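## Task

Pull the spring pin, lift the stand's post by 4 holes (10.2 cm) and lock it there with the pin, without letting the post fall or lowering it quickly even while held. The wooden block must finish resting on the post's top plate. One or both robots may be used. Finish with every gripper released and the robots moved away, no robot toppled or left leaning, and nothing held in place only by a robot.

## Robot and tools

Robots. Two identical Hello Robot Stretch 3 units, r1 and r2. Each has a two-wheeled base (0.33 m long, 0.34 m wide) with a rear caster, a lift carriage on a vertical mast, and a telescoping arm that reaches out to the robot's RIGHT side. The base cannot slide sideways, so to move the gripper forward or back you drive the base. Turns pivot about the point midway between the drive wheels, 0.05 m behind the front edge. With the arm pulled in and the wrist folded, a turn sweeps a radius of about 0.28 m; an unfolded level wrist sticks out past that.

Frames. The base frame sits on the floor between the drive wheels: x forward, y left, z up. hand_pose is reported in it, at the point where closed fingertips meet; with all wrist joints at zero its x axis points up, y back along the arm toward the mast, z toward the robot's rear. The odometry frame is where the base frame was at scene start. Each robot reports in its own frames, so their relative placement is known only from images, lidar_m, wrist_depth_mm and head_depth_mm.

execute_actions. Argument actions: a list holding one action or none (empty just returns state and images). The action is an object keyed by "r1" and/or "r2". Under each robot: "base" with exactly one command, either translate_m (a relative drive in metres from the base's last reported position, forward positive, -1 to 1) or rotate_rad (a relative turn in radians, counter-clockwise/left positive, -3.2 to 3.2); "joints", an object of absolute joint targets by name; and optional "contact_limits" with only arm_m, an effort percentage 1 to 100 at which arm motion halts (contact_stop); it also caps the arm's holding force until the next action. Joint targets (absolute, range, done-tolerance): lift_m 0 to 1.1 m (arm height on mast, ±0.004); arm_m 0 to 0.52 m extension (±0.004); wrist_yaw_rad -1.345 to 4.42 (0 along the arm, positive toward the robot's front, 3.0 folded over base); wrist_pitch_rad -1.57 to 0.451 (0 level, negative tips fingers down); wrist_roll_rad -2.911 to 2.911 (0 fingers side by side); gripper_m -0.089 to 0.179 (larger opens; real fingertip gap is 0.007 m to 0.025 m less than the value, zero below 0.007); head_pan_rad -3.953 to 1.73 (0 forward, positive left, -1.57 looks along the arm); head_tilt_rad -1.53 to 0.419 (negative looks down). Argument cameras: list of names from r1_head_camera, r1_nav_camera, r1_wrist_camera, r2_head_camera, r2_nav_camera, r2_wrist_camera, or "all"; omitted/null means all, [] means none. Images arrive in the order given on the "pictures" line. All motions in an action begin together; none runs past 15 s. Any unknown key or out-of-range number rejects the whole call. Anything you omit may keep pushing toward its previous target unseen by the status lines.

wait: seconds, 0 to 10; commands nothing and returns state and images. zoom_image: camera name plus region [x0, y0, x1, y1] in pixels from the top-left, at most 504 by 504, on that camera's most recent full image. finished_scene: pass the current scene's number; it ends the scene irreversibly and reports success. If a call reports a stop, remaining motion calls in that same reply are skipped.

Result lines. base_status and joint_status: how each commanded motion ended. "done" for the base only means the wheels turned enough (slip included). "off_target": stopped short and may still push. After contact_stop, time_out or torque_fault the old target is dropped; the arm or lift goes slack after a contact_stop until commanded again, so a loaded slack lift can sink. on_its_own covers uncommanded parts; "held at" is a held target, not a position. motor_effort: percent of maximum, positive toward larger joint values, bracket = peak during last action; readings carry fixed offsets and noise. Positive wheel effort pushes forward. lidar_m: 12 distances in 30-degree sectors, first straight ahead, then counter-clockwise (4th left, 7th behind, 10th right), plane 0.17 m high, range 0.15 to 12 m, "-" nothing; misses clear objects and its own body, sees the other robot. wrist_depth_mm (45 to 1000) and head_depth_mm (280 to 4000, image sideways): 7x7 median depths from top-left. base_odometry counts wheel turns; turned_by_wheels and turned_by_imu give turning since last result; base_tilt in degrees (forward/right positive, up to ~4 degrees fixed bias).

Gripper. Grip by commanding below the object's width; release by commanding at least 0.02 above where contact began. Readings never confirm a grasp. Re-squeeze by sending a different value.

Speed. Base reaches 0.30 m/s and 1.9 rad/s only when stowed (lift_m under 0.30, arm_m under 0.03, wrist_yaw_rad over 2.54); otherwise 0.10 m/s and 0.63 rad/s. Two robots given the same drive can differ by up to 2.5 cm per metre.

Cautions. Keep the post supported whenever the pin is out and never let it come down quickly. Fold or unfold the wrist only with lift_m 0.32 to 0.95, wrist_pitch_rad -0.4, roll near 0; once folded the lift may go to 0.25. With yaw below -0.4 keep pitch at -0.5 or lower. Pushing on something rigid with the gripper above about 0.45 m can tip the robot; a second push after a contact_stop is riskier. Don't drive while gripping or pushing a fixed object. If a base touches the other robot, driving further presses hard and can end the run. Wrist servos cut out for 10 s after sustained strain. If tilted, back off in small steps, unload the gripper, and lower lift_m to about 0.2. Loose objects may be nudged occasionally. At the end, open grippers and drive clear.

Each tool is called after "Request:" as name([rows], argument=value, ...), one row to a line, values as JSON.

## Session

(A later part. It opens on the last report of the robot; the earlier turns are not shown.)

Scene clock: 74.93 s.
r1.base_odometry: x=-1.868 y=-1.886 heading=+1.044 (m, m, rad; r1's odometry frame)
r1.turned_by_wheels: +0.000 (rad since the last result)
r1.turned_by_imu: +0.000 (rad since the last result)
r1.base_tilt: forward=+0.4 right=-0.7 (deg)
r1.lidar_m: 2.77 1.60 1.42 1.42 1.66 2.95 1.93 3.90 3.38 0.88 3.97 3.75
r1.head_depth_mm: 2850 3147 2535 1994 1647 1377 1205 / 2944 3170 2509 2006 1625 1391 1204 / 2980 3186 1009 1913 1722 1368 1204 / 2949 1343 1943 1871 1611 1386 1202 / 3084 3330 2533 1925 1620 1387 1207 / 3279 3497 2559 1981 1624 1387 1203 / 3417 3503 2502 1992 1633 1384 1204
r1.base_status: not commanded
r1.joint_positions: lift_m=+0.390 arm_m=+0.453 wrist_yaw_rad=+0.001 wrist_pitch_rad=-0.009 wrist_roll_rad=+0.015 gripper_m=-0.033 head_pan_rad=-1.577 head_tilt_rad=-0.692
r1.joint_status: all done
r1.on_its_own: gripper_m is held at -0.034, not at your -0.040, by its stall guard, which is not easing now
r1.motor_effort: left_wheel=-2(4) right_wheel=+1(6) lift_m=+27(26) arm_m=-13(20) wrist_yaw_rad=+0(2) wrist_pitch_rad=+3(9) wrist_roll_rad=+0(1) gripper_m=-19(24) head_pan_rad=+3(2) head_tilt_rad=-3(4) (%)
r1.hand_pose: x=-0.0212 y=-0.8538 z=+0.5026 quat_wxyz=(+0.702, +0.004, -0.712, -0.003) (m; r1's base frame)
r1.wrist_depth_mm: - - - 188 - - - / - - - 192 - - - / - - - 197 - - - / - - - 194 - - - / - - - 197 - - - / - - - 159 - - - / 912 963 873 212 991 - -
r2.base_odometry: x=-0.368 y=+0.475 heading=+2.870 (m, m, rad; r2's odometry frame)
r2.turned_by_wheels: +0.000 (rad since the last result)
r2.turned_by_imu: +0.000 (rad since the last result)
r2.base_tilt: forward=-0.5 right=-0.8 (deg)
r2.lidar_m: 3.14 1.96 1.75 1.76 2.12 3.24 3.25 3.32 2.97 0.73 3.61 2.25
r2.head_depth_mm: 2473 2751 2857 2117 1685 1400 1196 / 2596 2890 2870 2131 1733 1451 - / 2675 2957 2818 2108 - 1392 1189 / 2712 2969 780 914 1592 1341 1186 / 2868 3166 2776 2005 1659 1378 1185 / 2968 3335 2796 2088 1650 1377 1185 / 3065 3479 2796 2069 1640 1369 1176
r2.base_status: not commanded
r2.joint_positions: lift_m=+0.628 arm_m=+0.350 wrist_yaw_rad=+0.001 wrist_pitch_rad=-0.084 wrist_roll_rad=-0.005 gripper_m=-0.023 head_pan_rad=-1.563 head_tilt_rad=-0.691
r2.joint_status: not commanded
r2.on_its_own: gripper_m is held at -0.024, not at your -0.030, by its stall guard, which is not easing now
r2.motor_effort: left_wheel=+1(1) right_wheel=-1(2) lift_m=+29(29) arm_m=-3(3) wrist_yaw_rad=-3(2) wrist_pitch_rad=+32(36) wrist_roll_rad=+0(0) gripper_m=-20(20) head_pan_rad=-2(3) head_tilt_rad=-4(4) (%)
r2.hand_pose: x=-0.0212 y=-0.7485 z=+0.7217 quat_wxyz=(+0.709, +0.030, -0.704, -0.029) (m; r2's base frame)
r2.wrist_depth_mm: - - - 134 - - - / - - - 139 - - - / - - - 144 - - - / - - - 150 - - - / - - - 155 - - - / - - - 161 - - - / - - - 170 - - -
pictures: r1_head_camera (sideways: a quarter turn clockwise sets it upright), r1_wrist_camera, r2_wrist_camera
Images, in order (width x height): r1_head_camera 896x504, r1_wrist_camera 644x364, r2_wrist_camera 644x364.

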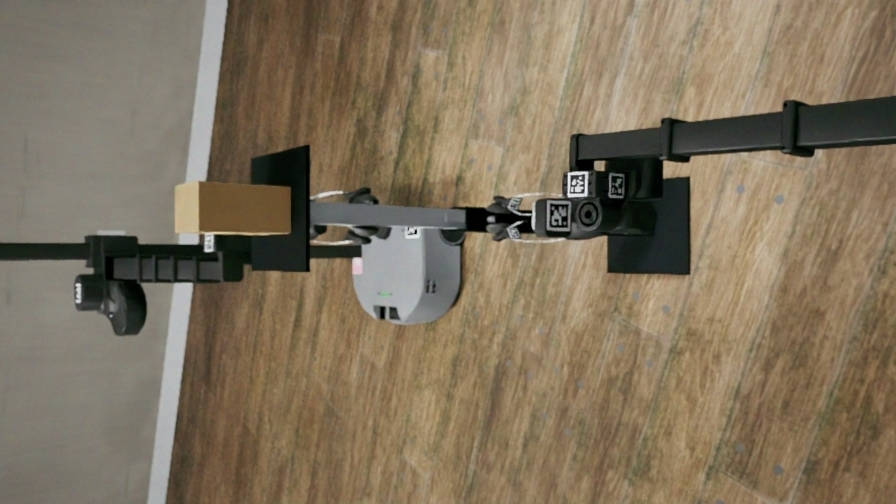

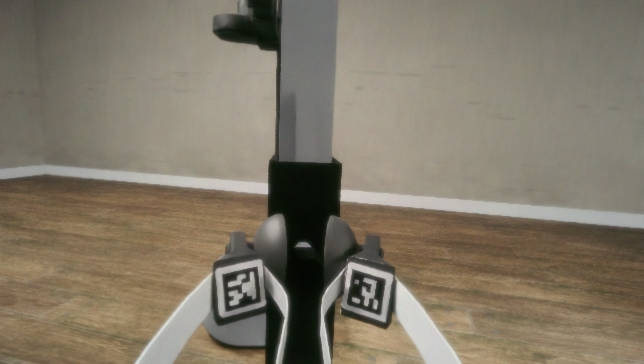

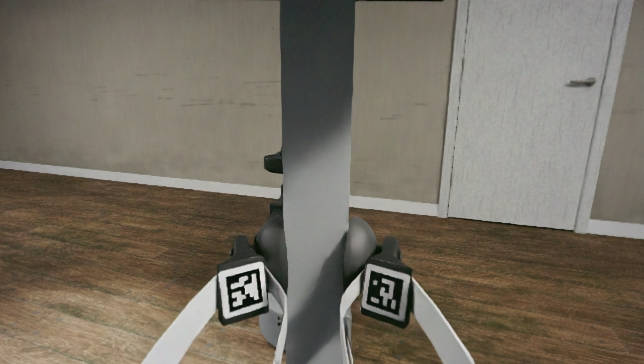

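Request:
execute_actions([
  {"r2":{"joints":{"lift_m":0.68}}},
], cameras=[])

Request:
execute_actions([
  {"r2":{"joints":{"lift_m":0.731}}},
], cameras=["r1_head_camera","r1_wrist_camera","r2_wrist_camera"])

Scene clock: 78.80 s.
r1.base_odometry: x=-1.868 y=-1.886 heading=+1.044 (m, m, rad; r1's odometry frame)
r1.turned_by_wheels: +0.000 (rad since the last result)
r1.turned_by_imu: +0.001 (rad since the last result)
r1.base_tilt: forward=+0.4 right=-0.6 (deg)
r1.lidar_m: 2.76 1.60 1.42 1.42 1.65 2.95 1.93 3.87 3.37 0.88 3.93 3.75
r1.head_depth_mm: 2866 3086 2534 2007 1638 1392 1200 / 2950 3171 2554 1985 1623 1382 1207 / 3035 3177 1027 1915 1721 1375 1203 / 1608 1139 1026 1881 1624 1384 1197 / 3096 3414 2546 1912 1642 1382 1205 / 3323 3517 2568 1983 1636 1390 1206 / 3373 3467 2547 1995 1629 1391 1208
r1.base_status: not commanded
r1.joint_positions: lift_m=+0.390 arm_m=+0.453 wrist_yaw_rad=+0.001 wrist_pitch_rad=-0.009 wrist_roll_rad=+0.015 gripper_m=-0.033 head_pan_rad=-1.577 head_tilt_rad=-0.692
r1.joint_status: not commanded
r1.on_its_own: gripper_m is held at -0.034, not at your -0.040, by its stall guard, which is not easing now
r1.motor_effort: left_wheel=-2(1) right_wheel=+1(1) lift_m=+27(27) arm_m=-12(12) wrist_yaw_rad=-1(1) wrist_pitch_rad=+3(3) wrist_roll_rad=+0(0) gripper_m=-19(19) head_pan_rad=+3(3) head_tilt_rad=-3(3) (%)
r1.hand_pose: x=-0.0212 y=-0.8537 z=+0.5027 quat_wxyz=(+0.702, +0.004, -0.712, -0.003) (m; r1's base frame)
r1.wrist_depth_mm: - - - 189 - - - / - - - 192 - - - / - - - 199 - - - / - - - 194 - - - / - - - 197 - - - / - - - 162 - - - / 944 978 866 543 958 - -
r2.base_odometry: x=-0.368 y=+0.475 heading=+2.870 (m, m, rad; r2's odometry frame)
r2.turned_by_wheels: +0.000 (rad since the last result)
r2.turned_by_imu: +0.000 (rad since the last result)
r2.base_tilt: forward=-0.5 right=-0.8 (deg)
r2.lidar_m: 3.15 1.95 1.75 1.75 2.12 3.24 3.25 3.34 2.96 0.73 3.57 2.25
r2.head_depth_mm: 2455 2748 2870 2125 1696 1393 1196 / 2589 2871 2830 2114 1731 - - / 2649 2976 2847 2194 1579 1398 1189 / 2667 3007 770 1202 1605 1348 1187 / 2848 3197 2814 1998 1646 1383 1184 / 2955 3361 2768 2082 1666 1383 1181 / 3066 3426 2760 2065 1648 1376 1180
r2.base_status: not commanded
r2.joint_positions: lift_m=+0.679 arm_m=+0.350 wrist_yaw_rad=+0.001 wrist_pitch_rad=-0.198 wrist_roll_rad=-0.005 gripper_m=-0.023 head_pan_rad=-1.563 head_tilt_rad=-0.691
r2.joint_status: all done
r2.on_its_own: gripper_m is held at -0.024, not at your -0.030, by its stall guard, which is not easing now; wrist_pitch_rad is at rest, and its effort (+76) is outside its rest range (-20 to +32)
r2.motor_effort: left_wheel=+2(0) right_wheel=-2(2) lift_m=+37(36) arm_m=-3(3) wrist_yaw_rad=-2(2) wrist_pitch_rad=+76(77) wrist_roll_rad=+0(0) gripper_m=-19(20) head_pan_rad=-3(3) head_tilt_rad=-4(4) (%)
r2.hand_pose: x=-0.0212 y=-0.7417 z=+0.7436 quat_wxyz=(+0.706, +0.071, -0.701, -0.070) (m; r2's base frame)
r2.wrist_depth_mm: - - - 130 - - - / - - - 137 - - - / - - - 144 - - - / - - - 154 - - - / - - - 162 - - - / - - - 172 - - - / - - - 189 - - -
pictures: none
No camera images: the call's "cameras" was empty. Leave "cameras" out to get every camera's image.

Scene clock: 80.10 s.
r1.base_odometry: x=-1.868 y=-1.886 heading=+1.044 (m, m, rad; r1's odometry frame)
r1.turned_by_wheels: +0.000 (rad since the last result)
r1.turned_by_imu: +0.000 (rad since the last result)
r1.base_tilt: forward=+0.4 right=-0.7 (deg)
r1.lidar_m: 2.77 1.60 1.42 1.42 1.66 2.94 1.93 3.90 3.37 0.89 3.94 3.75
r1.head_depth_mm: 2852 3165 2547 2003 1635 1377 1206 / 2968 3182 2571 1987 1631 1390 1208 / 2985 3199 1005 1936 1724 1361 1200 / 1536 1097 1961 1861 1633 1387 1205 / 3106 3351 2532 1911 1623 1388 1201 / 3355 3491 2529 1967 1649 1393 1210 / 3383 3540 2512 1996 1627 1395 1197
r1.base_status: not commanded
r1.joint_positions: lift_m=+0.390 arm_m=+0.453 wrist_yaw_rad=+0.001 wrist_pitch_rad=-0.009 wrist_roll_rad=+0.015 gripper_m=-0.033 head_pan_rad=-1.577 head_tilt_rad=-0.692
r1.joint_status: not commanded
r1.on_its_own: gripper_m is held at -0.034, not at your -0.040, by its stall guard, which is not easing now
r1.motor_effort: left_wheel=-2(2) right_wheel=+1(1) lift_m=+28(27) arm_m=-11(12) wrist_yaw_rad=-1(0) wrist_pitch_rad=+4(3) wrist_roll_rad=+0(0) gripper_m=-19(19) head_pan_rad=+3(3) head_tilt_rad=-4(4) (%)
r1.hand_pose: x=-0.0212 y=-0.8537 z=+0.5027 quat_wxyz=(+0.702, +0.004, -0.712, -0.003) (m; r1's base frame)
r1.wrist_depth_mm: - - - 189 - - - / - - - 192 - - - / - - - 198 - - - / - - - 195 - - - / - - - 197 - - - / - - - 163 - - - / 923 963 867 545 980 - -
r2.base_odometry: x=-0.368 y=+0.475 heading=+2.870 (m, m, rad; r2's odometry frame)
r2.turned_by_wheels: +0.000 (rad since the last result)
r2.turned_by_imu: +0.000 (rad since the last result)
r2.base_tilt: forward=-0.5 right=-0.8 (deg)
r2.lidar_m: 3.14 1.96 1.75 1.76 2.12 3.24 3.26 3.34 2.96 0.73 3.59 2.25
r2.head_depth_mm: 2491 2755 2882 2130 1695 1441 - / 2601 2878 2831 2199 - - 1168 / 2669 2977 2828 2264 1624 1381 1191 / 2693 2984 773 1256 1581 1351 1183 / 2855 3189 2813 2005 1665 1377 1180 / 2950 3386 2824 2074 1661 1376 1180 / 3042 3452 2805 2078 1649 1374 1177
r2.base_status: not commanded
r2.joint_positions: lift_m=+0.730 arm_m=+0.350 wrist_yaw_rad=+0.001 wrist_pitch_rad=-0.272 wrist_roll_rad=-0.005 gripper_m=-0.023 head_pan_rad=-1.563 head_tilt_rad=-0.691
r2.joint_status: all done
r2.on_its_own: gripper_m is held at -0.024, not at your -0.030, by its stall guard, which is not easing now; wrist_pitch_rad is at rest, and its effort (+95) is outside its rest range (-20 to +32)
r2.motor_effort: left_wheel=+1(1) right_wheel=-1(2) lift_m=+38(36) arm_m=+1(3) wrist_yaw_rad=-2(2) wrist_pitch_rad=+95(95) wrist_roll_rad=+0(0) gripper_m=-17(19) head_pan_rad=-3(3) head_tilt_rad=-3(4) (%)
r2.hand_pose: x=-0.0212 y=-0.7353 z=+0.7767 quat_wxyz=(+0.703, +0.097, -0.698, -0.095) (m; r2's base frame)
r2.wrist_depth_mm: - 71 72 71 71 71 72 / - - - 137 - - - / - - - 149 - - - / - - - 159 - - - / - - - 170 - - - / - - - 186 - - - / - - 994 207 - - -
pictures: r1_head_camera (sideways: a quarter turn clockwise sets it upright), r1_wrist_camera, r2_wrist_camera
Images, in order (width x height): r1_head_camera 896x504, r1_wrist_camera 644x364, r2_wrist_camera 644x364.

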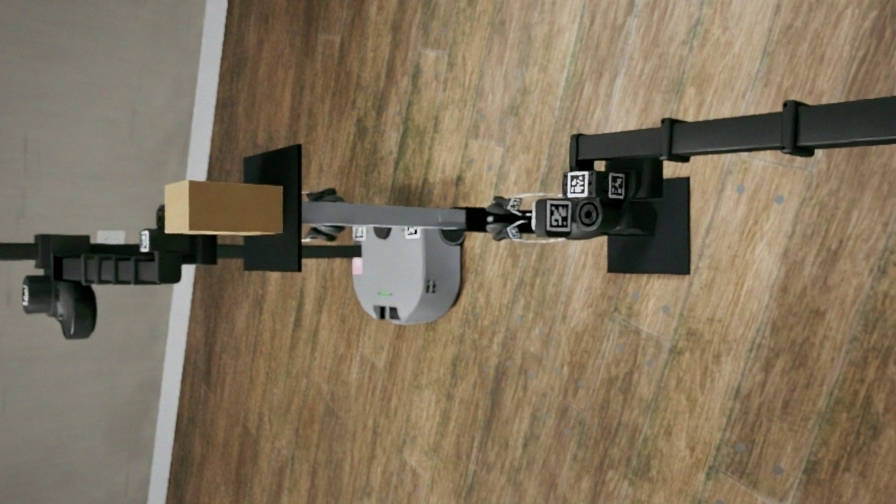

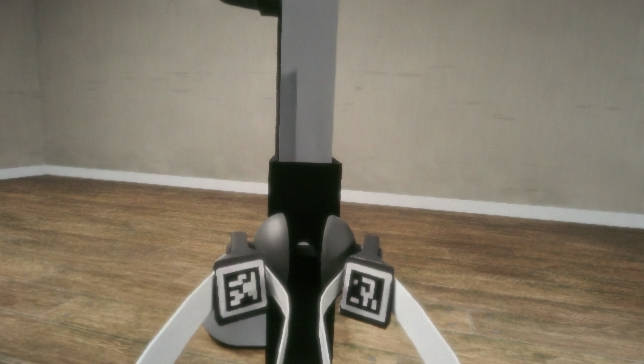

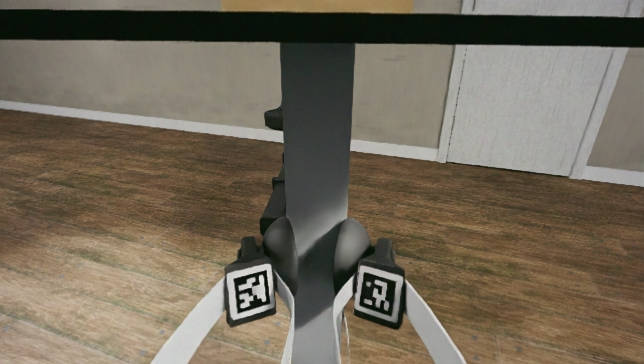

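Pin caught again in the original hole. Relieve and regrip.

Request:
execute_actions([
  {"r2":{"joints":{"lift_m":0.685}},"r1":{"joints":{"gripper_m":0.045}}},
], cameras=[])

Request:
execute_actions([
  {"r2":{"joints":{"gripper_m":0.08}},"r1":{"joints":{"arm_m":0.469}}},
], cameras=[])

Request:
execute_actions([
  {"r2":{"joints":{"lift_m":0.62}},"r1":{"joints":{"gripper_m":-0.034}}},
], cameras=[])

Request:
execute_actions([
  {"r2":{"joints":{"gripper_m":-0.024}}},
], cameras=[])

Request:
execute_actions([
  {"r2":{"joints":{"lift_m":0.637}}},
], cameras=["r1_head_camera","r1_wrist_camera","r2_wrist_camera"])

Scene clock: 85.30 s.
r1.base_odometry: x=-1.868 y=-1.886 heading=+1.044 (m, m, rad; r1's odometry frame)
r1.turned_by_wheels: +0.000 (rad since the last result)
r1.turned_by_imu: +0.001 (rad since the last result)
r1.base_tilt: forward=+0.5 right=-0.6 (deg)
r1.lidar_m: 2.76 1.61 1.41 1.42 1.66 2.94 1.93 3.88 3.38 0.88 3.96 3.76
r1.head_depth_mm: 2833 3127 2551 1981 1628 1387 1204 / 2912 3214 2568 1965 1629 1385 1212 / 3022 3149 1002 1914 1721 1376 1204 / 1609 1137 1014 1859 1637 1384 1198 / 3090 3456 2560 1914 1634 1384 1213 / 3285 3468 2533 1986 1632 1387 1202 / 3400 3512 2526 1995 1644 1385 1213
r1.base_status: not commanded
r1.joint_positions: lift_m=+0.390 arm_m=+0.452 wrist_yaw_rad=+0.001 wrist_pitch_rad=-0.018 wrist_roll_rad=+0.015 gripper_m=+0.045 head_pan_rad=-1.577 head_tilt_rad=-0.692
r1.joint_status: all done
r1.motor_effort: left_wheel=-1(1) right_wheel=+2(1) lift_m=+27(27) arm_m=-7(12) wrist_yaw_rad=+0(0) wrist_pitch_rad=+8(8) wrist_roll_rad=+0(0) gripper_m=+0(79) head_pan_rad=+3(3) head_tilt_rad=-4(3) (%)
r1.hand_pose: x=-0.0212 y=-0.8532 z=+0.5003 quat_wxyz=(+0.702, +0.007, -0.712, -0.006) (m; r1's base frame)
r1.wrist_depth_mm: - - - 188 - - - / - - - 193 - - - / - - - 197 - - - / - - - 195 - - - / - - - 197 - - - / - - - 204 - - - / 925 937 893 210 965 - -
r2.base_odometry: x=-0.368 y=+0.475 heading=+2.870 (m, m, rad; r2's odometry frame)
r2.turned_by_wheels: +0.000 (rad since the last result)
r2.turned_by_imu: +0.000 (rad since the last result)
r2.base_tilt: forward=-0.5 right=-0.9 (deg)
r2.lidar_m: 3.13 1.96 1.75 1.76 2.11 3.24 3.25 3.32 2.96 0.73 3.61 2.24
r2.head_depth_mm: 2483 2759 2882 2144 1703 1395 1200 / 2595 2868 2856 2152 1715 - - / 2643 2976 2889 2201 1583 1392 1187 / 2686 2994 773 875 1587 1337 1186 / 2819 3205 2693 2005 1663 1387 1187 / 2964 3273 2794 2090 1650 1375 1184 / 3039 3459 2783 2074 1646 1374 1177
r2.base_status: not commanded
r2.joint_positions: lift_m=+0.685 arm_m=+0.349 wrist_yaw_rad=+0.001 wrist_pitch_rad=-0.118 wrist_roll_rad=-0.005 gripper_m=-0.023 head_pan_rad=-1.563 head_tilt_rad=-0.692
r2.joint_status: all done
r2.on_its_own: gripper_m is held at -0.024, not at your -0.030, by its stall guard, which is not easing now; wrist_pitch_rad is at rest, and its effort (+45) is outside its rest range (-20 to +32)
r2.motor_effort: left_wheel=-1(1) right_wheel=+1(1) lift_m=+19(35) arm_m=+13(13) wrist_yaw_rad=-2(2) wrist_pitch_rad=+45(95) wrist_roll_rad=+0(0) gripper_m=-18(19) head_pan_rad=-4(2) head_tilt_rad=-4(3) (%)
r2.hand_pose: x=-0.0213 y=-0.7456 z=+0.7698 quat_wxyz=(+0.708, +0.042, -0.704, -0.042) (m; r2's base frame)
r2.wrist_depth_mm: - 116 115 113 112 110 - / - - - 143 - - - / - - - 149 - - - / - - - 155 - - - / - - - 161 - - - / - - - 168 - - - / - - - 180 - - -
pictures: none
No camera images: the call's "cameras" was empty. Leave "cameras" out to get every camera's image.

Scene clock: 86.83 s.
r1.base_odometry: x=-1.868 y=-1.886 heading=+1.044 (m, m, rad; r1's odometry frame)
r1.turned_by_wheels: +0.000 (rad since the last result)
r1.turned_by_imu: +0.000 (rad since the last result)
r1.base_tilt: forward=+0.6 right=-0.5 (deg)
r1.lidar_m: 2.76 1.61 1.42 1.42 1.66 2.94 1.93 3.90 3.39 0.89 3.96 3.73
r1.head_depth_mm: 2869 3146 2570 1975 1639 1380 1203 / 2912 3181 2544 1987 1635 1390 1212 / 3005 3174 996 1924 1735 1383 1201 / 1624 1136 1992 1849 1633 1375 1212 / 3156 3418 2532 1945 1643 1395 1204 / 3307 3480 2547 1992 1636 1393 1206 / 3399 3504 2554 1992 1641 1379 1199
r1.base_status: not commanded
r1.joint_positions: lift_m=+0.390 arm_m=+0.469 wrist_yaw_rad=+0.001 wrist_pitch_rad=-0.018 wrist_roll_rad=+0.015 gripper_m=+0.045 head_pan_rad=-1.577 head_tilt_rad=-0.692
r1.joint_status: all done
r1.motor_effort: left_wheel=-2(2) right_wheel=+1(1) lift_m=+27(27) arm_m=+6(6) wrist_yaw_rad=+1(0) wrist_pitch_rad=+8(8) wrist_roll_rad=+0(0) gripper_m=+1(2) head_pan_rad=+3(3) head_tilt_rad=-4(4) (%)
r1.hand_pose: x=-0.0212 y=-0.8693 z=+0.5002 quat_wxyz=(+0.702, +0.007, -0.712, -0.007) (m; r1's base frame)
r1.wrist_depth_mm: - - - 172 - - - / - - - 176 - - - / - - - 181 - - - / - - - 176 - - - / - - - 180 - - - / - - - 148 - - - / 904 921 887 192 938 - -
r2.base_odometry: x=-0.368 y=+0.475 heading=+2.870 (m, m, rad; r2's odometry frame)
r2.turned_by_wheels: +0.000 (rad since the last result)
r2.turned_by_imu: +0.000 (rad since the last result)
r2.base_tilt: forward=-0.5 right=-0.8 (deg)
r2.lidar_m: 3.14 1.95 1.75 1.75 2.12 3.23 3.26 3.33 2.97 0.73 3.60 2.24
r2.head_depth_mm: 2509 2734 2893 2121 1688 1395 1194 / 2559 2859 2883 2114 1721 - - / 2646 2971 2840 2205 1586 1391 1190 / 2684 3020 773 854 1575 1346 1183 / 2872 3154 2823 2019 1651 1384 1182 / 2932 3345 2793 2086 1663 1380 1185 / 3036 3441 2769 2087 1653 1383 1180
r2.base_status: not commanded
r2.joint_positions: lift_m=+0.685 arm_m=+0.350 wrist_yaw_rad=+0.001 wrist_pitch_rad=-0.024 wrist_roll_rad=-0.005 gripper_m=+0.080 head_pan_rad=-1.563 head_tilt_rad=-0.692
r2.joint_status: all done
r2.motor_effort: left_wheel=+0(1) right_wheel=+0(0) lift_m=+20(20) arm_m=+3(13) wrist_yaw_rad=-2(1) wrist_pitch_rad=+9(45) wrist_roll_rad=+0(0) gripper_m=+0(79) head_pan_rad=-1(3) head_tilt_rad=-3(3) (%)
r2.hand_pose: x=-0.0212 y=-0.7503 z=+0.7936 quat_wxyz=(+0.709, +0.009, -0.705, -0.008) (m; r2's base frame)
r2.wrist_depth_mm: - - - 116 - - - / - 81 80 81 80 80 80 / - - - 146 - - - / - - - 151 - - - / - - - 155 - - - / - - - 161 - - - / - - - 166 - - -
pictures: none
No camera images: the call's "cameras" was empty. Leave "cameras" out to get every camera's image.

Scene clock: 88.27 s.
r1.base_odometry: x=-1.868 y=-1.886 heading=+1.044 (m, m, rad; r1's odometry frame)
r1.turned_by_wheels: +0.000 (rad since the last result)
r1.turned_by_imu: +0.000 (rad since the last result)
r1.base_tilt: forward=+0.4 right=-0.6 (deg)
r1.lidar_m: 2.77 1.60 1.42 1.42 1.66 2.94 1.93 3.89 3.37 0.88 3.94 3.75
r1.head_depth_mm: 2820 3144 2493 1997 1638 1382 1197 / 2888 3232 2555 1988 1629 1389 1206 / 2992 3152 1004 1947 1728 1383 1209 / 3017 1299 1954 1887 1617 1384 1208 / 3126 3305 2574 1913 1641 1372 1201 / 3270 3495 2547 1992 1637 1387 1201 / 3450 3567 2556 2014 1631 1379 1207
r1.base_status: not commanded
r1.joint_positions: lift_m=+0.390 arm_m=+0.469 wrist_yaw_rad=+0.004 wrist_pitch_rad=-0.020 wrist_roll_rad=+0.015 gripper_m=-0.033 head_pan_rad=-1.577 head_tilt_rad=-0.692
r1.joint_status: all done
r1.motor_effort: left_wheel=-3(3) right_wheel=+5(5) lift_m=+27(27) arm_m=+7(6) wrist_yaw_rad=-2(2) wrist_pitch_rad=+9(9) wrist_roll_rad=+0(0) gripper_m=-21(97) head_pan_rad=+3(3) head_tilt_rad=-4(3) (%)
r1.hand_pose: x=-0.0204 y=-0.8693 z=+0.4998 quat_wxyz=(+0.702, +0.009, -0.712, -0.006) (m; r1's base frame)
r1.wrist_depth_mm: - - - 174 - - - / - - - 176 - - - / - - - 181 - - - / - - - 176 - - - / - - - 182 - - - / - - - 148 - - - / 900 895 882 192 957 968 -
r2.base_odometry: x=-0.368 y=+0.475 heading=+2.870 (m, m, rad; r2's odometry frame)
r2.turned_by_wheels: +0.000 (rad since the last result)
r2.turned_by_imu: +0.000 (rad since the last result)
r2.base_tilt: forward=-0.5 right=-0.7 (deg)
r2.lidar_m: 3.13 1.95 1.75 1.76 2.11 3.24 3.24 3.34 2.96 0.73 3.58 2.25
r2.head_depth_mm: 2499 2765 2887 2154 1680 1401 1199 / 2566 2866 2865 2130 1725 1426 - / 2688 3005 2850 2110 - 1392 1190 / 2698 2987 774 916 1593 1346 1189 / 2877 3174 2824 1999 1660 1387 1183 / 2914 3345 2807 2076 1655 1380 1181 / 3058 3449 2774 2057 1663 1380 1177
r2.base_status: not commanded
r2.joint_positions: lift_m=+0.620 arm_m=+0.350 wrist_yaw_rad=+0.001 wrist_pitch_rad=-0.023 wrist_roll_rad=-0.005 gripper_m=+0.080 head_pan_rad=-1.563 head_tilt_rad=-0.692
r2.joint_status: all done
r2.motor_effort: left_wheel=+0(1) right_wheel=+0(0) lift_m=+16(17) arm_m=+3(3) wrist_yaw_rad=-1(1) wrist_pitch_rad=+9(9) wrist_roll_rad=+0(0) gripper_m=+0(0) head_pan_rad=-2(2) head_tilt_rad=-4(4) (%)
r2.hand_pose: x=-0.0212 y=-0.7503 z=+0.7290 quat_wxyz=(+0.709, +0.009, -0.705, -0.008) (m; r2's base frame)
r2.wrist_depth_mm: - - - 139 - - - / - - - 143 - - - / - - - 147 - - - / - - - 152 - - - / - - - 156 - - - / - - - 161 - - - / - - - 165 - - -
pictures: none
No camera images: the call's "cameras" was empty. Leave "cameras" out to get every camera's image.

Scene clock: 89.80 s.
r1.base_odometry: x=-1.868 y=-1.886 heading=+1.044 (m, m, rad; r1's odometry frame)
r1.turned_by_wheels: +0.000 (rad since the last result)
r1.turned_by_imu: +0.000 (rad since the last result)
r1.base_tilt: forward=+0.6 right=-0.6 (deg)
r1.lidar_m: 2.76 1.61 1.42 1.42 1.66 2.94 1.93 3.86 3.38 0.89 3.95 3.76
r1.head_depth_mm: 2814 3076 2515 2005 1636 1387 1201 / 2901 3208 2544 2001 1633 1387 1197 / 3000 3200 1010 1933 1727 1382 1201 / 2992 1296 1968 1848 1605 1386 1209 / 3154 3361 2579 1953 1631 1391 1211 / 3348 3476 2558 1994 1627 1388 1205 / 3326 3486 2524 1977 1622 1374 1216
r1.base_status: not commanded
r1.joint_positions: lift_m=+0.390 arm_m=+0.469 wrist_yaw_rad=+0.004 wrist_pitch_rad=-0.020 wrist_roll_rad=+0.015 gripper_m=-0.027 head_pan_rad=-1.577 head_tilt_rad=-0.692
r1.joint_status: not commanded
r1.on_its_own: gripper_m is held at -0.028, not at your -0.034, by its stall guard, which is not easing now
r1.motor_effort: left_wheel=-3(3) right_wheel=+5(5) lift_m=+27(27) arm_m=+7(6) wrist_yaw_rad=-3(2) wrist_pitch_rad=+9(9) wrist_roll_rad=+0(0) gripper_m=-20(23) head_pan_rad=+3(3) head_tilt_rad=-4(3) (%)
r1.hand_pose: x=-0.0204 y=-0.8693 z=+0.4998 quat_wxyz=(+0.702, +0.009, -0.712, -0.006) (m; r1's base frame)
r1.wrist_depth_mm: - - - 174 - - - / - - - 176 - - - / - - - 182 - - - / - - - 177 - - - / - - - 181 - - - / - - - 148 - - - / 921 936 850 191 976 - 1000
r2.base_odometry: x=-0.368 y=+0.475 heading=+2.870 (m, m, rad; r2's odometry frame)
r2.turned_by_wheels: +0.000 (rad since the last result)
r2.turned_by_imu: +0.000 (rad since the last result)
r2.base_tilt: forward=-0.5 right=-0.9 (deg)
r2.lidar_m: 3.14 1.95 1.75 1.76 2.12 3.23 3.26 3.33 2.96 0.73 3.60 2.24
r2.head_depth_mm: 2464 2792 2868 2142 1690 1397 1196 / 2599 2872 2869 2109 1724 1419 - / 2667 2971 2819 2105 - 1397 1188 / 2686 3000 771 914 1598 1351 1185 / 2853 3171 2808 2014 1669 1382 1183 / 2952 3373 2800 2084 1667 1382 1181 / 3072 3453 2776 2073 1646 1367 1174
r2.base_status: not commanded
r2.joint_positions: lift_m=+0.620 arm_m=+0.350 wrist_yaw_rad=+0.001 wrist_pitch_rad=-0.023 wrist_roll_rad=-0.005 gripper_m=-0.023 head_pan_rad=-1.563 head_tilt_rad=-0.692
r2.joint_status: all done
r2.motor_effort: left_wheel=+0(1) right_wheel=-1(1) lift_m=+17(17) arm_m=-1(3) wrist_yaw_rad=-2(2) wrist_pitch_rad=+9(9) wrist_roll_rad=+0(0) gripper_m=-20(95) head_pan_rad=-3(2) head_tilt_rad=-4(4) (%)
r2.hand_pose: x=-0.0212 y=-0.7507 z=+0.7291 quat_wxyz=(+0.709, +0.009, -0.705, -0.008) (m; r2's base frame)
r2.wrist_depth_mm: - - - 139 - - - / - - - 142 - - - / - - - 146 - - - / - - - 151 - - - / - - - 154 - - - / - - - 159 - - - / - - - 164 - - -
pictures: none
No camera images: the call's "cameras" was empty. Leave "cameras" out to get every camera's image.

Scene clock: 90.67 s.
r1.base_odometry: x=-1.868 y=-1.886 heading=+1.044 (m, m, rad; r1's odometry frame)
r1.turned_by_wheels: +0.000 (rad since the last result)
r1.turned_by_imu: +0.000 (rad since the last result)
r1.base_tilt: forward=+0.6 right=-0.7 (deg)
r1.lidar_m: 2.76 1.60 1.42 1.42 1.65 2.94 1.93 3.88 3.38 0.88 3.95 3.76
r1.head_depth_mm: 2840 3149 2542 1972 1635 1391 1205 / 2925 3180 2552 1989 1627 1401 1203 / 2981 3200 1013 1938 1719 1384 1211 / 2959 1216 1947 1858 1599 1389 1205 / 3091 3373 2519 1934 1630 1377 1205 / 3273 3548 2547 1985 1634 1392 1208 / 3468 3569 2564 1986 1631 1381 1199
r1.base_status: not commanded
r1.joint_positions: lift_m=+0.390 arm_m=+0.469 wrist_yaw_rad=+0.004 wrist_pitch_rad=-0.020 wrist_roll_rad=+0.015 gripper_m=-0.027 head_pan_rad=-1.577 head_tilt_rad=-0.692
r1.joint_status: not commanded
r1.on_its_own: gripper_m is held at -0.028, not at your -0.034, by its stall guard, which is not easing now
r1.motor_effort: left_wheel=-3(3) right_wheel=+5(5) lift_m=+27(27) arm_m=+7(7) wrist_yaw_rad=-3(2) wrist_pitch_rad=+8(9) wrist_roll_rad=+0(0) gripper_m=-19(20) head_pan_rad=+3(3) head_tilt_rad=-5(4) (%)
r1.hand_pose: x=-0.0204 y=-0.8693 z=+0.4998 quat_wxyz=(+0.702, +0.009, -0.712, -0.006) (m; r1's base frame)
r1.wrist_depth_mm: - - - 173 - - - / - - - 178 - - - / - - - 182 - - - / - - - 178 - - - / - - - 180 - - - / - - - 148 - - - / 906 907 846 192 - 992 -
r2.base_odometry: x=-0.368 y=+0.475 heading=+2.870 (m, m, rad; r2's odometry frame)
r2.turned_by_wheels: +0.000 (rad since the last result)
r2.turned_by_imu: +0.000 (rad since the last result)
r2.base_tilt: forward=-0.5 right=-0.8 (deg)
r2.lidar_m: 3.15 1.96 1.75 1.76 2.12 3.24 3.26 3.33 2.97 0.73 3.58 2.25
r2.head_depth_mm: 2519 2760 2858 2130 1685 1397 1194 / 2597 2867 2846 2125 1742 1447 - / 2691 2974 2823 2096 - 1384 1187 / 2714 2948 771 892 1568 1345 1182 / 2864 3182 2811 2009 1662 1376 1176 / 2955 3316 2767 2072 1660 1381 1183 / 3024 3458 2786 2050 1650 1370 1181
r2.base_status: not commanded
r2.joint_positions: lift_m=+0.636 arm_m=+0.350 wrist_yaw_rad=+0.001 wrist_pitch_rad=-0.077 wrist_roll_rad=-0.005 gripper_m=-0.023 head_pan_rad=-1.563 head_tilt_rad=-0.692
r2.joint_status: all done
r2.motor_effort: left_wheel=+1(1) right_wheel=-1(1) lift_m=+31(32) arm_m=-3(3) wrist_yaw_rad=-2(2) wrist_pitch_rad=+30(31) wrist_roll_rad=+0(0) gripper_m=-20(20) head_pan_rad=-3(3) head_tilt_rad=-3(4) (%)
r2.hand_pose: x=-0.0212 y=-0.7488 z=+0.7313 quat_wxyz=(+0.709, +0.028, -0.704, -0.027) (m; r2's base frame)
r2.wrist_depth_mm: - - - 134 - - - / - - - 139 - - - / - - - 144 - - - / - - - 150 - - - / - - - 155 - - - / - - - 161 - - - / - - - 170 - - -
pictures: r1_head_camera (sideways: a quarter turn clockwise sets it upright), r1_wrist_camera, r2_wrist_camera
Images, in order (width x height): r1_head_camera 896x504, r1_wrist_camera 644x364, r2_wrist_camera 644x364.

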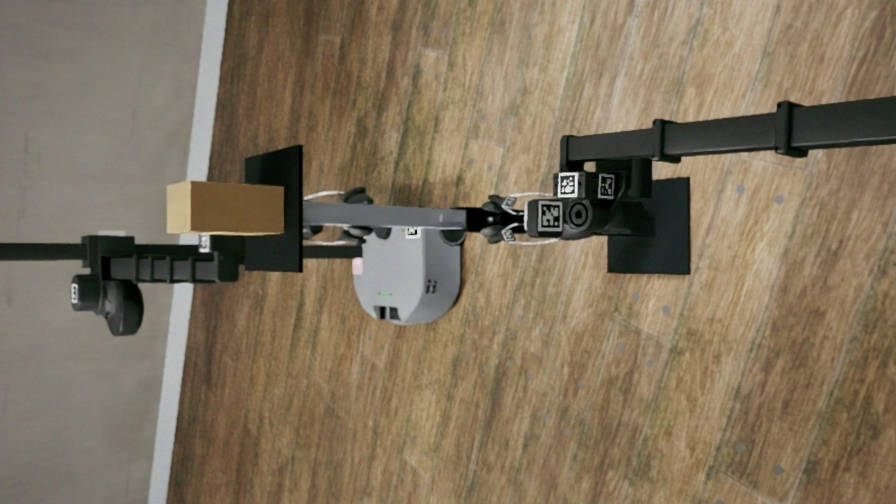

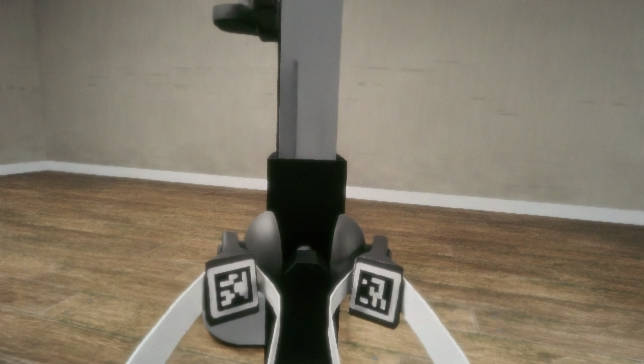

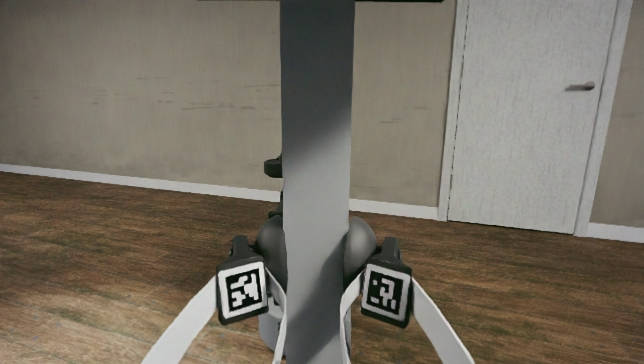

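Request:
execute_actions([
  {"r1":{"joints":{"arm_m":0.456}}},
], cameras=[])

Request:
execute_actions([
  {"r1":{"joints":{"arm_m":0.442,"gripper_m":-0.045}}},
], cameras=["r1_wrist_camera"])

Request:
execute_actions([
  {"r2":{"joints":{"lift_m":0.653}}},
], cameras=["r1_head_camera","r1_wrist_camera"])

Request:
zoom_image(camera="r1_head_camera", region=[400,140,640,300])

Scene clock: 95.03 s.
r1.base_odometry: x=-1.868 y=-1.886 heading=+1.044 (m, m, rad; r1's odometry frame)
r1.turned_by_wheels: +0.000 (rad since the last result)
r1.turned_by_imu: +0.001 (rad since the last result)
r1.base_tilt: forward=+0.5 right=-0.7 (deg)
r1.lidar_m: 2.76 1.61 1.42 1.42 1.66 2.94 1.93 3.90 3.37 0.89 3.95 3.75
r1.head_depth_mm: 2884 3108 2565 1993 1635 1396 1204 / 2907 3175 2540 1967 1645 1379 1203 / 2992 3186 1011 1934 1719 1378 1200 / 2976 1273 1950 1841 1634 1387 1202 / 3127 3321 2548 1937 1644 1383 1209 / 3311 3531 2535 1982 1631 1396 1203 / 3378 3533 2528 1986 1625 1388 1198
r1.base_status: not commanded
r1.joint_positions: lift_m=+0.390 arm_m=+0.457 wrist_yaw_rad=+0.001 wrist_pitch_rad=-0.011 wrist_roll_rad=+0.015 gripper_m=-0.028 head_pan_rad=-1.577 head_tilt_rad=-0.692
r1.joint_status: all done
r1.on_its_own: gripper_m is held at -0.028, not at your -0.034, by its stall guard, which is not easing now
r1.motor_effort: left_wheel=-1(3) right_wheel=+1(6) lift_m=+27(28) arm_m=-14(17) wrist_yaw_rad=+0(3) wrist_pitch_rad=+4(9) wrist_roll_rad=+0(0) gripper_m=-18(20) head_pan_rad=+3(3) head_tilt_rad=-5(4) (%)
r1.hand_pose: x=-0.0211 y=-0.8578 z=+0.5021 quat_wxyz=(+0.702, +0.005, -0.712, -0.004) (m; r1's base frame)
r1.wrist_depth_mm: - - - 185 - - - / - - - 188 - - - / - - - 192 - - - / - - - 190 - - - / - - - 192 - - - / - - - 154 - - - / 924 931 870 205 970 - -
r2.base_odometry: x=-0.368 y=+0.475 heading=+2.870 (m, m, rad; r2's odometry frame)
r2.turned_by_wheels: +0.000 (rad since the last result)
r2.turned_by_imu: +0.000 (rad since the last result)
r2.base_tilt: forward=-0.5 right=-0.8 (deg)
r2.lidar_m: 3.13 1.96 1.75 1.76 2.12 3.24 3.25 3.34 2.97 0.73 3.59 2.25
r2.head_depth_mm: 2510 2761 2890 2127 1680 1401 1199 / 2561 2870 2849 2112 1744 1450 - / 2634 2997 2829 2103 - 1381 1186 / 2688 3008 769 891 1574 1343 1186 / 2842 3179 2822 2004 1663 1388 1183 / 2996 3364 2783 2071 1664 1386 1179 / 3037 3436 2779 2080 1651 1377 1175
r2.base_status: not commanded
r2.joint_positions: lift_m=+0.636 arm_m=+0.350 wrist_yaw_rad=+0.001 wrist_pitch_rad=-0.080 wrist_roll_rad=-0.005 gripper_m=-0.023 head_pan_rad=-1.563 head_tilt_rad=-0.692
r2.joint_status: not commanded
r2.motor_effort: left_wheel=+1(2) right_wheel=-1(1) lift_m=+31(31) arm_m=-3(3) wrist_yaw_rad=-1(2) wrist_pitch_rad=+31(31) wrist_roll_rad=+0(0) gripper_m=-20(20) head_pan_rad=-2(3) head_tilt_rad=-5(4) (%)
r2.hand_pose: x=-0.0212 y=-0.7487 z=+0.7306 quat_wxyz=(+0.709, +0.029, -0.704, -0.028) (m; r2's base frame)
r2.wrist_depth_mm: - - - 134 - - - / - - - 138 - - - / - - - 144 - - - / - - - 149 - - - / - - - 155 - - - / - - - 161 - - - / - - - 169 - - -
pictures: none
No camera images: the call's "cameras" was empty. Leave "cameras" out to get every camera's image.

Scene clock: 95.97 s.
r1.base_odometry: x=-1.868 y=-1.886 heading=+1.044 (m, m, rad; r1's odometry frame)
r1.turned_by_wheels: +0.000 (rad since the last result)
r1.turned_by_imu: +0.000 (rad since the last result)
r1.base_tilt: forward=+0.5 right=-0.5 (deg)
r1.lidar_m: 2.76 1.60 1.42 1.42 1.65 2.94 1.92 3.86 3.37 0.89 3.95 3.76
r1.head_depth_mm: 2827 3120 2565 2002 1632 1379 1197 / 2918 3165 2559 1977 1632 1390 1212 / 2988 3135 1012 1914 1718 1365 1202 / 2960 1269 1929 1847 1626 1385 1197 / 3143 3310 2532 1928 1634 1384 1204 / 3268 3445 2532 1991 1632 1381 1205 / 3390 3478 2508 1988 1642 1395 1204
r1.base_status: not commanded
r1.joint_positions: lift_m=+0.390 arm_m=+0.443 wrist_yaw_rad=+0.000 wrist_pitch_rad=-0.008 wrist_roll_rad=+0.015 gripper_m=-0.044 head_pan_rad=-1.577 head_tilt_rad=-0.692
r1.joint_status: all done
r1.motor_effort: left_wheel=-1(1) right_wheel=+1(1) lift_m=+27(27) arm_m=-10(16) wrist_yaw_rad=+0(0) wrist_pitch_rad=+3(5) wrist_roll_rad=-1(0) gripper_m=-1(85) head_pan_rad=+3(3) head_tilt_rad=-3(4) (%)
r1.hand_pose: x=-0.0213 y=-0.8436 z=+0.5029 quat_wxyz=(+0.702, +0.003, -0.712, -0.003) (m; r1's base frame)
r1.wrist_depth_mm: - - - 200 - - - / - - - 204 - - - / - - - 207 - - - / - - - 205 - - - / - - - 207 - - - / - - - 215 - - - / 924 962 892 222 - - -
r2.base_odometry: x=-0.368 y=+0.475 heading=+2.870 (m, m, rad; r2's odometry frame)
r2.turned_by_wheels: +0.000 (rad since the last result)
r2.turned_by_imu: +0.000 (rad since the last result)
r2.base_tilt: forward=-0.5 right=-0.9 (deg)
r2.lidar_m: 3.13 1.95 1.75 1.76 2.11 3.22 3.25 3.33 2.96 0.73 3.59 2.25
r2.head_depth_mm: 2487 2756 2857 2144 1695 1401 1199 / 2546 2843 2873 2121 1734 1445 - / 2631 2986 2821 2105 - 1386 1185 / 2687 2977 772 895 1575 1344 1183 / 2831 3196 2802 2026 1672 1384 1181 / 2900 3352 2785 2094 1655 1375 1182 / 3060 3413 2781 2077 1643 1374 1176
r2.base_status: not commanded
r2.joint_positions: lift_m=+0.636 arm_m=+0.350 wrist_yaw_rad=+0.001 wrist_pitch_rad=-0.080 wrist_roll_rad=-0.005 gripper_m=-0.023 head_pan_rad=-1.563 head_tilt_rad=-0.692
r2.joint_status: not commanded
r2.motor_effort: left_wheel=+1(1) right_wheel=-2(2) lift_m=+31(31) arm_m=-3(3) wrist_yaw_rad=-2(2) wrist_pitch_rad=+31(31) wrist_roll_rad=+0(0) gripper_m=-20(20) head_pan_rad=-3(2) head_tilt_rad=-3(4) (%)
r2.hand_pose: x=-0.0212 y=-0.7487 z=+0.7306 quat_wxyz=(+0.709, +0.029, -0.704, -0.028) (m; r2's base frame)
r2.wrist_depth_mm: - - - 134 - - - / - - - 139 - - - / - - - 143 - - - / - - - 149 - - - / - - - 155 - - - / - - - 161 - - - / - - - 170 - - -
pictures: r1_wrist_camera
Images, in order (width x height): r1_wrist_camera 644x364.

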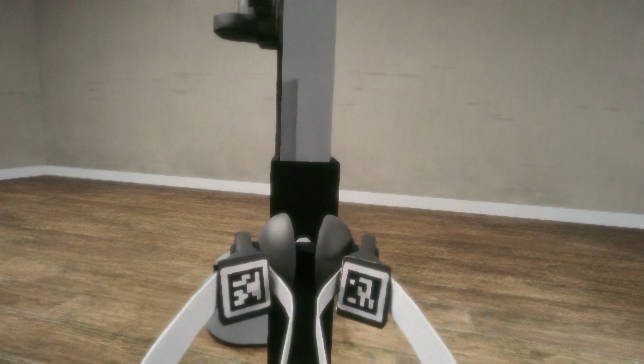

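Scene clock: 96.87 s.
r1.base_odometry: x=-1.868 y=-1.886 heading=+1.044 (m, m, rad; r1's odometry frame)
r1.turned_by_wheels: +0.000 (rad since the last result)
r1.turned_by_imu: +0.000 (rad since the last result)
r1.base_tilt: forward=+0.6 right=-0.6 (deg)
r1.lidar_m: 2.76 1.61 1.42 1.42 1.66 2.95 1.93 3.89 3.36 0.88 3.92 3.76
r1.head_depth_mm: 2837 3114 2556 1983 1631 1387 1212 / 2921 3177 2511 1978 1638 1374 1204 / 2969 3128 2285 1926 1715 1354 1196 / 2931 1195 1027 1858 1634 1382 1207 / 3096 3391 2536 1920 1638 1375 1202 / 3284 3545 2559 1979 1640 1379 1201 / 3453 3483 2529 1985 1632 1381 1215
r1.base_status: not commanded
r1.joint_positions: lift_m=+0.390 arm_m=+0.442 wrist_yaw_rad=+0.000 wrist_pitch_rad=-0.008 wrist_roll_rad=+0.015 gripper_m=-0.041 head_pan_rad=-1.577 head_tilt_rad=-0.692
r1.joint_status: not commanded
r1.motor_effort: left_wheel=-2(2) right_wheel=+2(2) lift_m=+27(28) arm_m=-6(10) wrist_yaw_rad=+1(0) wrist_pitch_rad=+3(3) wrist_roll_rad=+0(0) gripper_m=-20(20) head_pan_rad=+3(3) head_tilt_rad=-3(4) (%)
r1.hand_pose: x=-0.0214 y=-0.8434 z=+0.5029 quat_wxyz=(+0.702, +0.003, -0.712, -0.003) (m; r1's base frame)
r1.wrist_depth_mm: - - - 201 - - - / - - - 203 - - - / - - - 209 - - - / - - - 206 - - - / - - - 207 - - - / - - - - - - - / 920 908 895 220 983 - -
r2.base_odometry: x=-0.368 y=+0.475 heading=+2.870 (m, m, rad; r2's odometry frame)
r2.turned_by_wheels: +0.000 (rad since the last result)
r2.turned_by_imu: +0.000 (rad since the last result)
r2.base_tilt: forward=-0.5 right=-0.7 (deg)
r2.lidar_m: 3.13 1.95 1.75 1.76 2.12 3.24 3.24 3.34 2.97 0.73 3.61 2.25
r2.head_depth_mm: 2471 2763 2901 2128 1684 1400 1206 / 2587 2899 2852 2129 1704 - - / 2680 2968 2831 2102 1575 1379 1185 / 2731 3021 773 891 1572 1341 1187 / 2860 3213 2791 2020 1665 1380 1181 / 2925 3308 2821 2098 1669 1378 1180 / 3059 3468 2749 2071 1660 1374 1173
r2.base_status: not commanded
r2.joint_positions: lift_m=+0.652 arm_m=+0.350 wrist_yaw_rad=+0.001 wrist_pitch_rad=-0.123 wrist_roll_rad=-0.005 gripper_m=-0.023 head_pan_rad=-1.563 head_tilt_rad=-0.692
r2.joint_status: all done
r2.on_its_own: wrist_pitch_rad is at rest, and its effort (+47) is outside its rest range (-20 to +32)
r2.motor_effort: left_wheel=+1(1) right_wheel=-2(1) lift_m=+33(34) arm_m=-3(3) wrist_yaw_rad=-2(2) wrist_pitch_rad=+47(50) wrist_roll_rad=+0(0) gripper_m=-20(20) head_pan_rad=-2(3) head_tilt_rad=-3(3) (%)
r2.hand_pose: x=-0.0213 y=-0.7465 z=+0.7355 quat_wxyz=(+0.708, +0.044, -0.704, -0.043) (m; r2's base frame)
r2.wrist_depth_mm: - - - 132 - - - / - - - 137 - - - / - - - 144 - - - / - - - 151 - - - / - - - 156 - - - / - - - 164 - - - / - - - 176 - - -
pictures: r1_head_camera (sideways: a quarter turn clockwise sets it upright), r1_wrist_camera
Images, in order (width x height): r1_head_camera 896x504, r1_wrist_camera 644x364.

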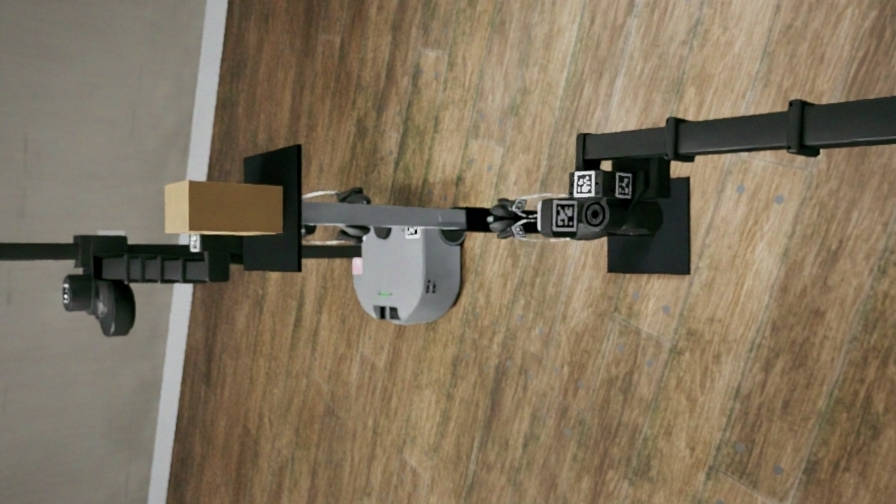

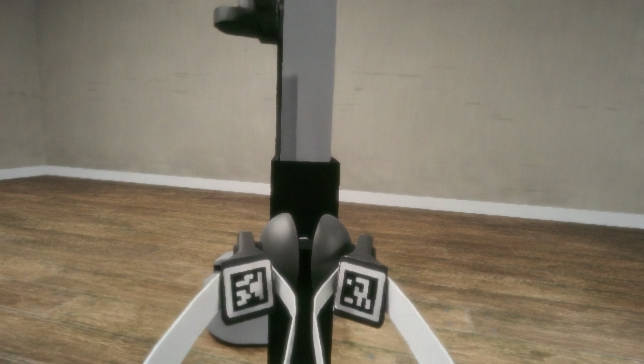

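Region (400, 140, 640, 300) of r1_head_camera's 896x504 image, scaled by 2.100, with more detail than that image has.

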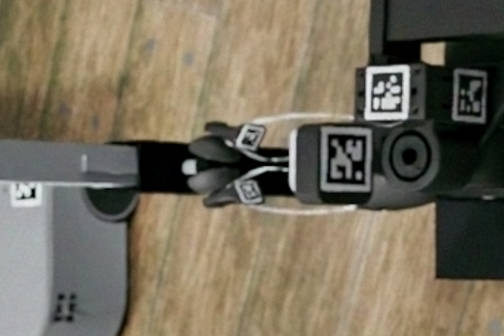

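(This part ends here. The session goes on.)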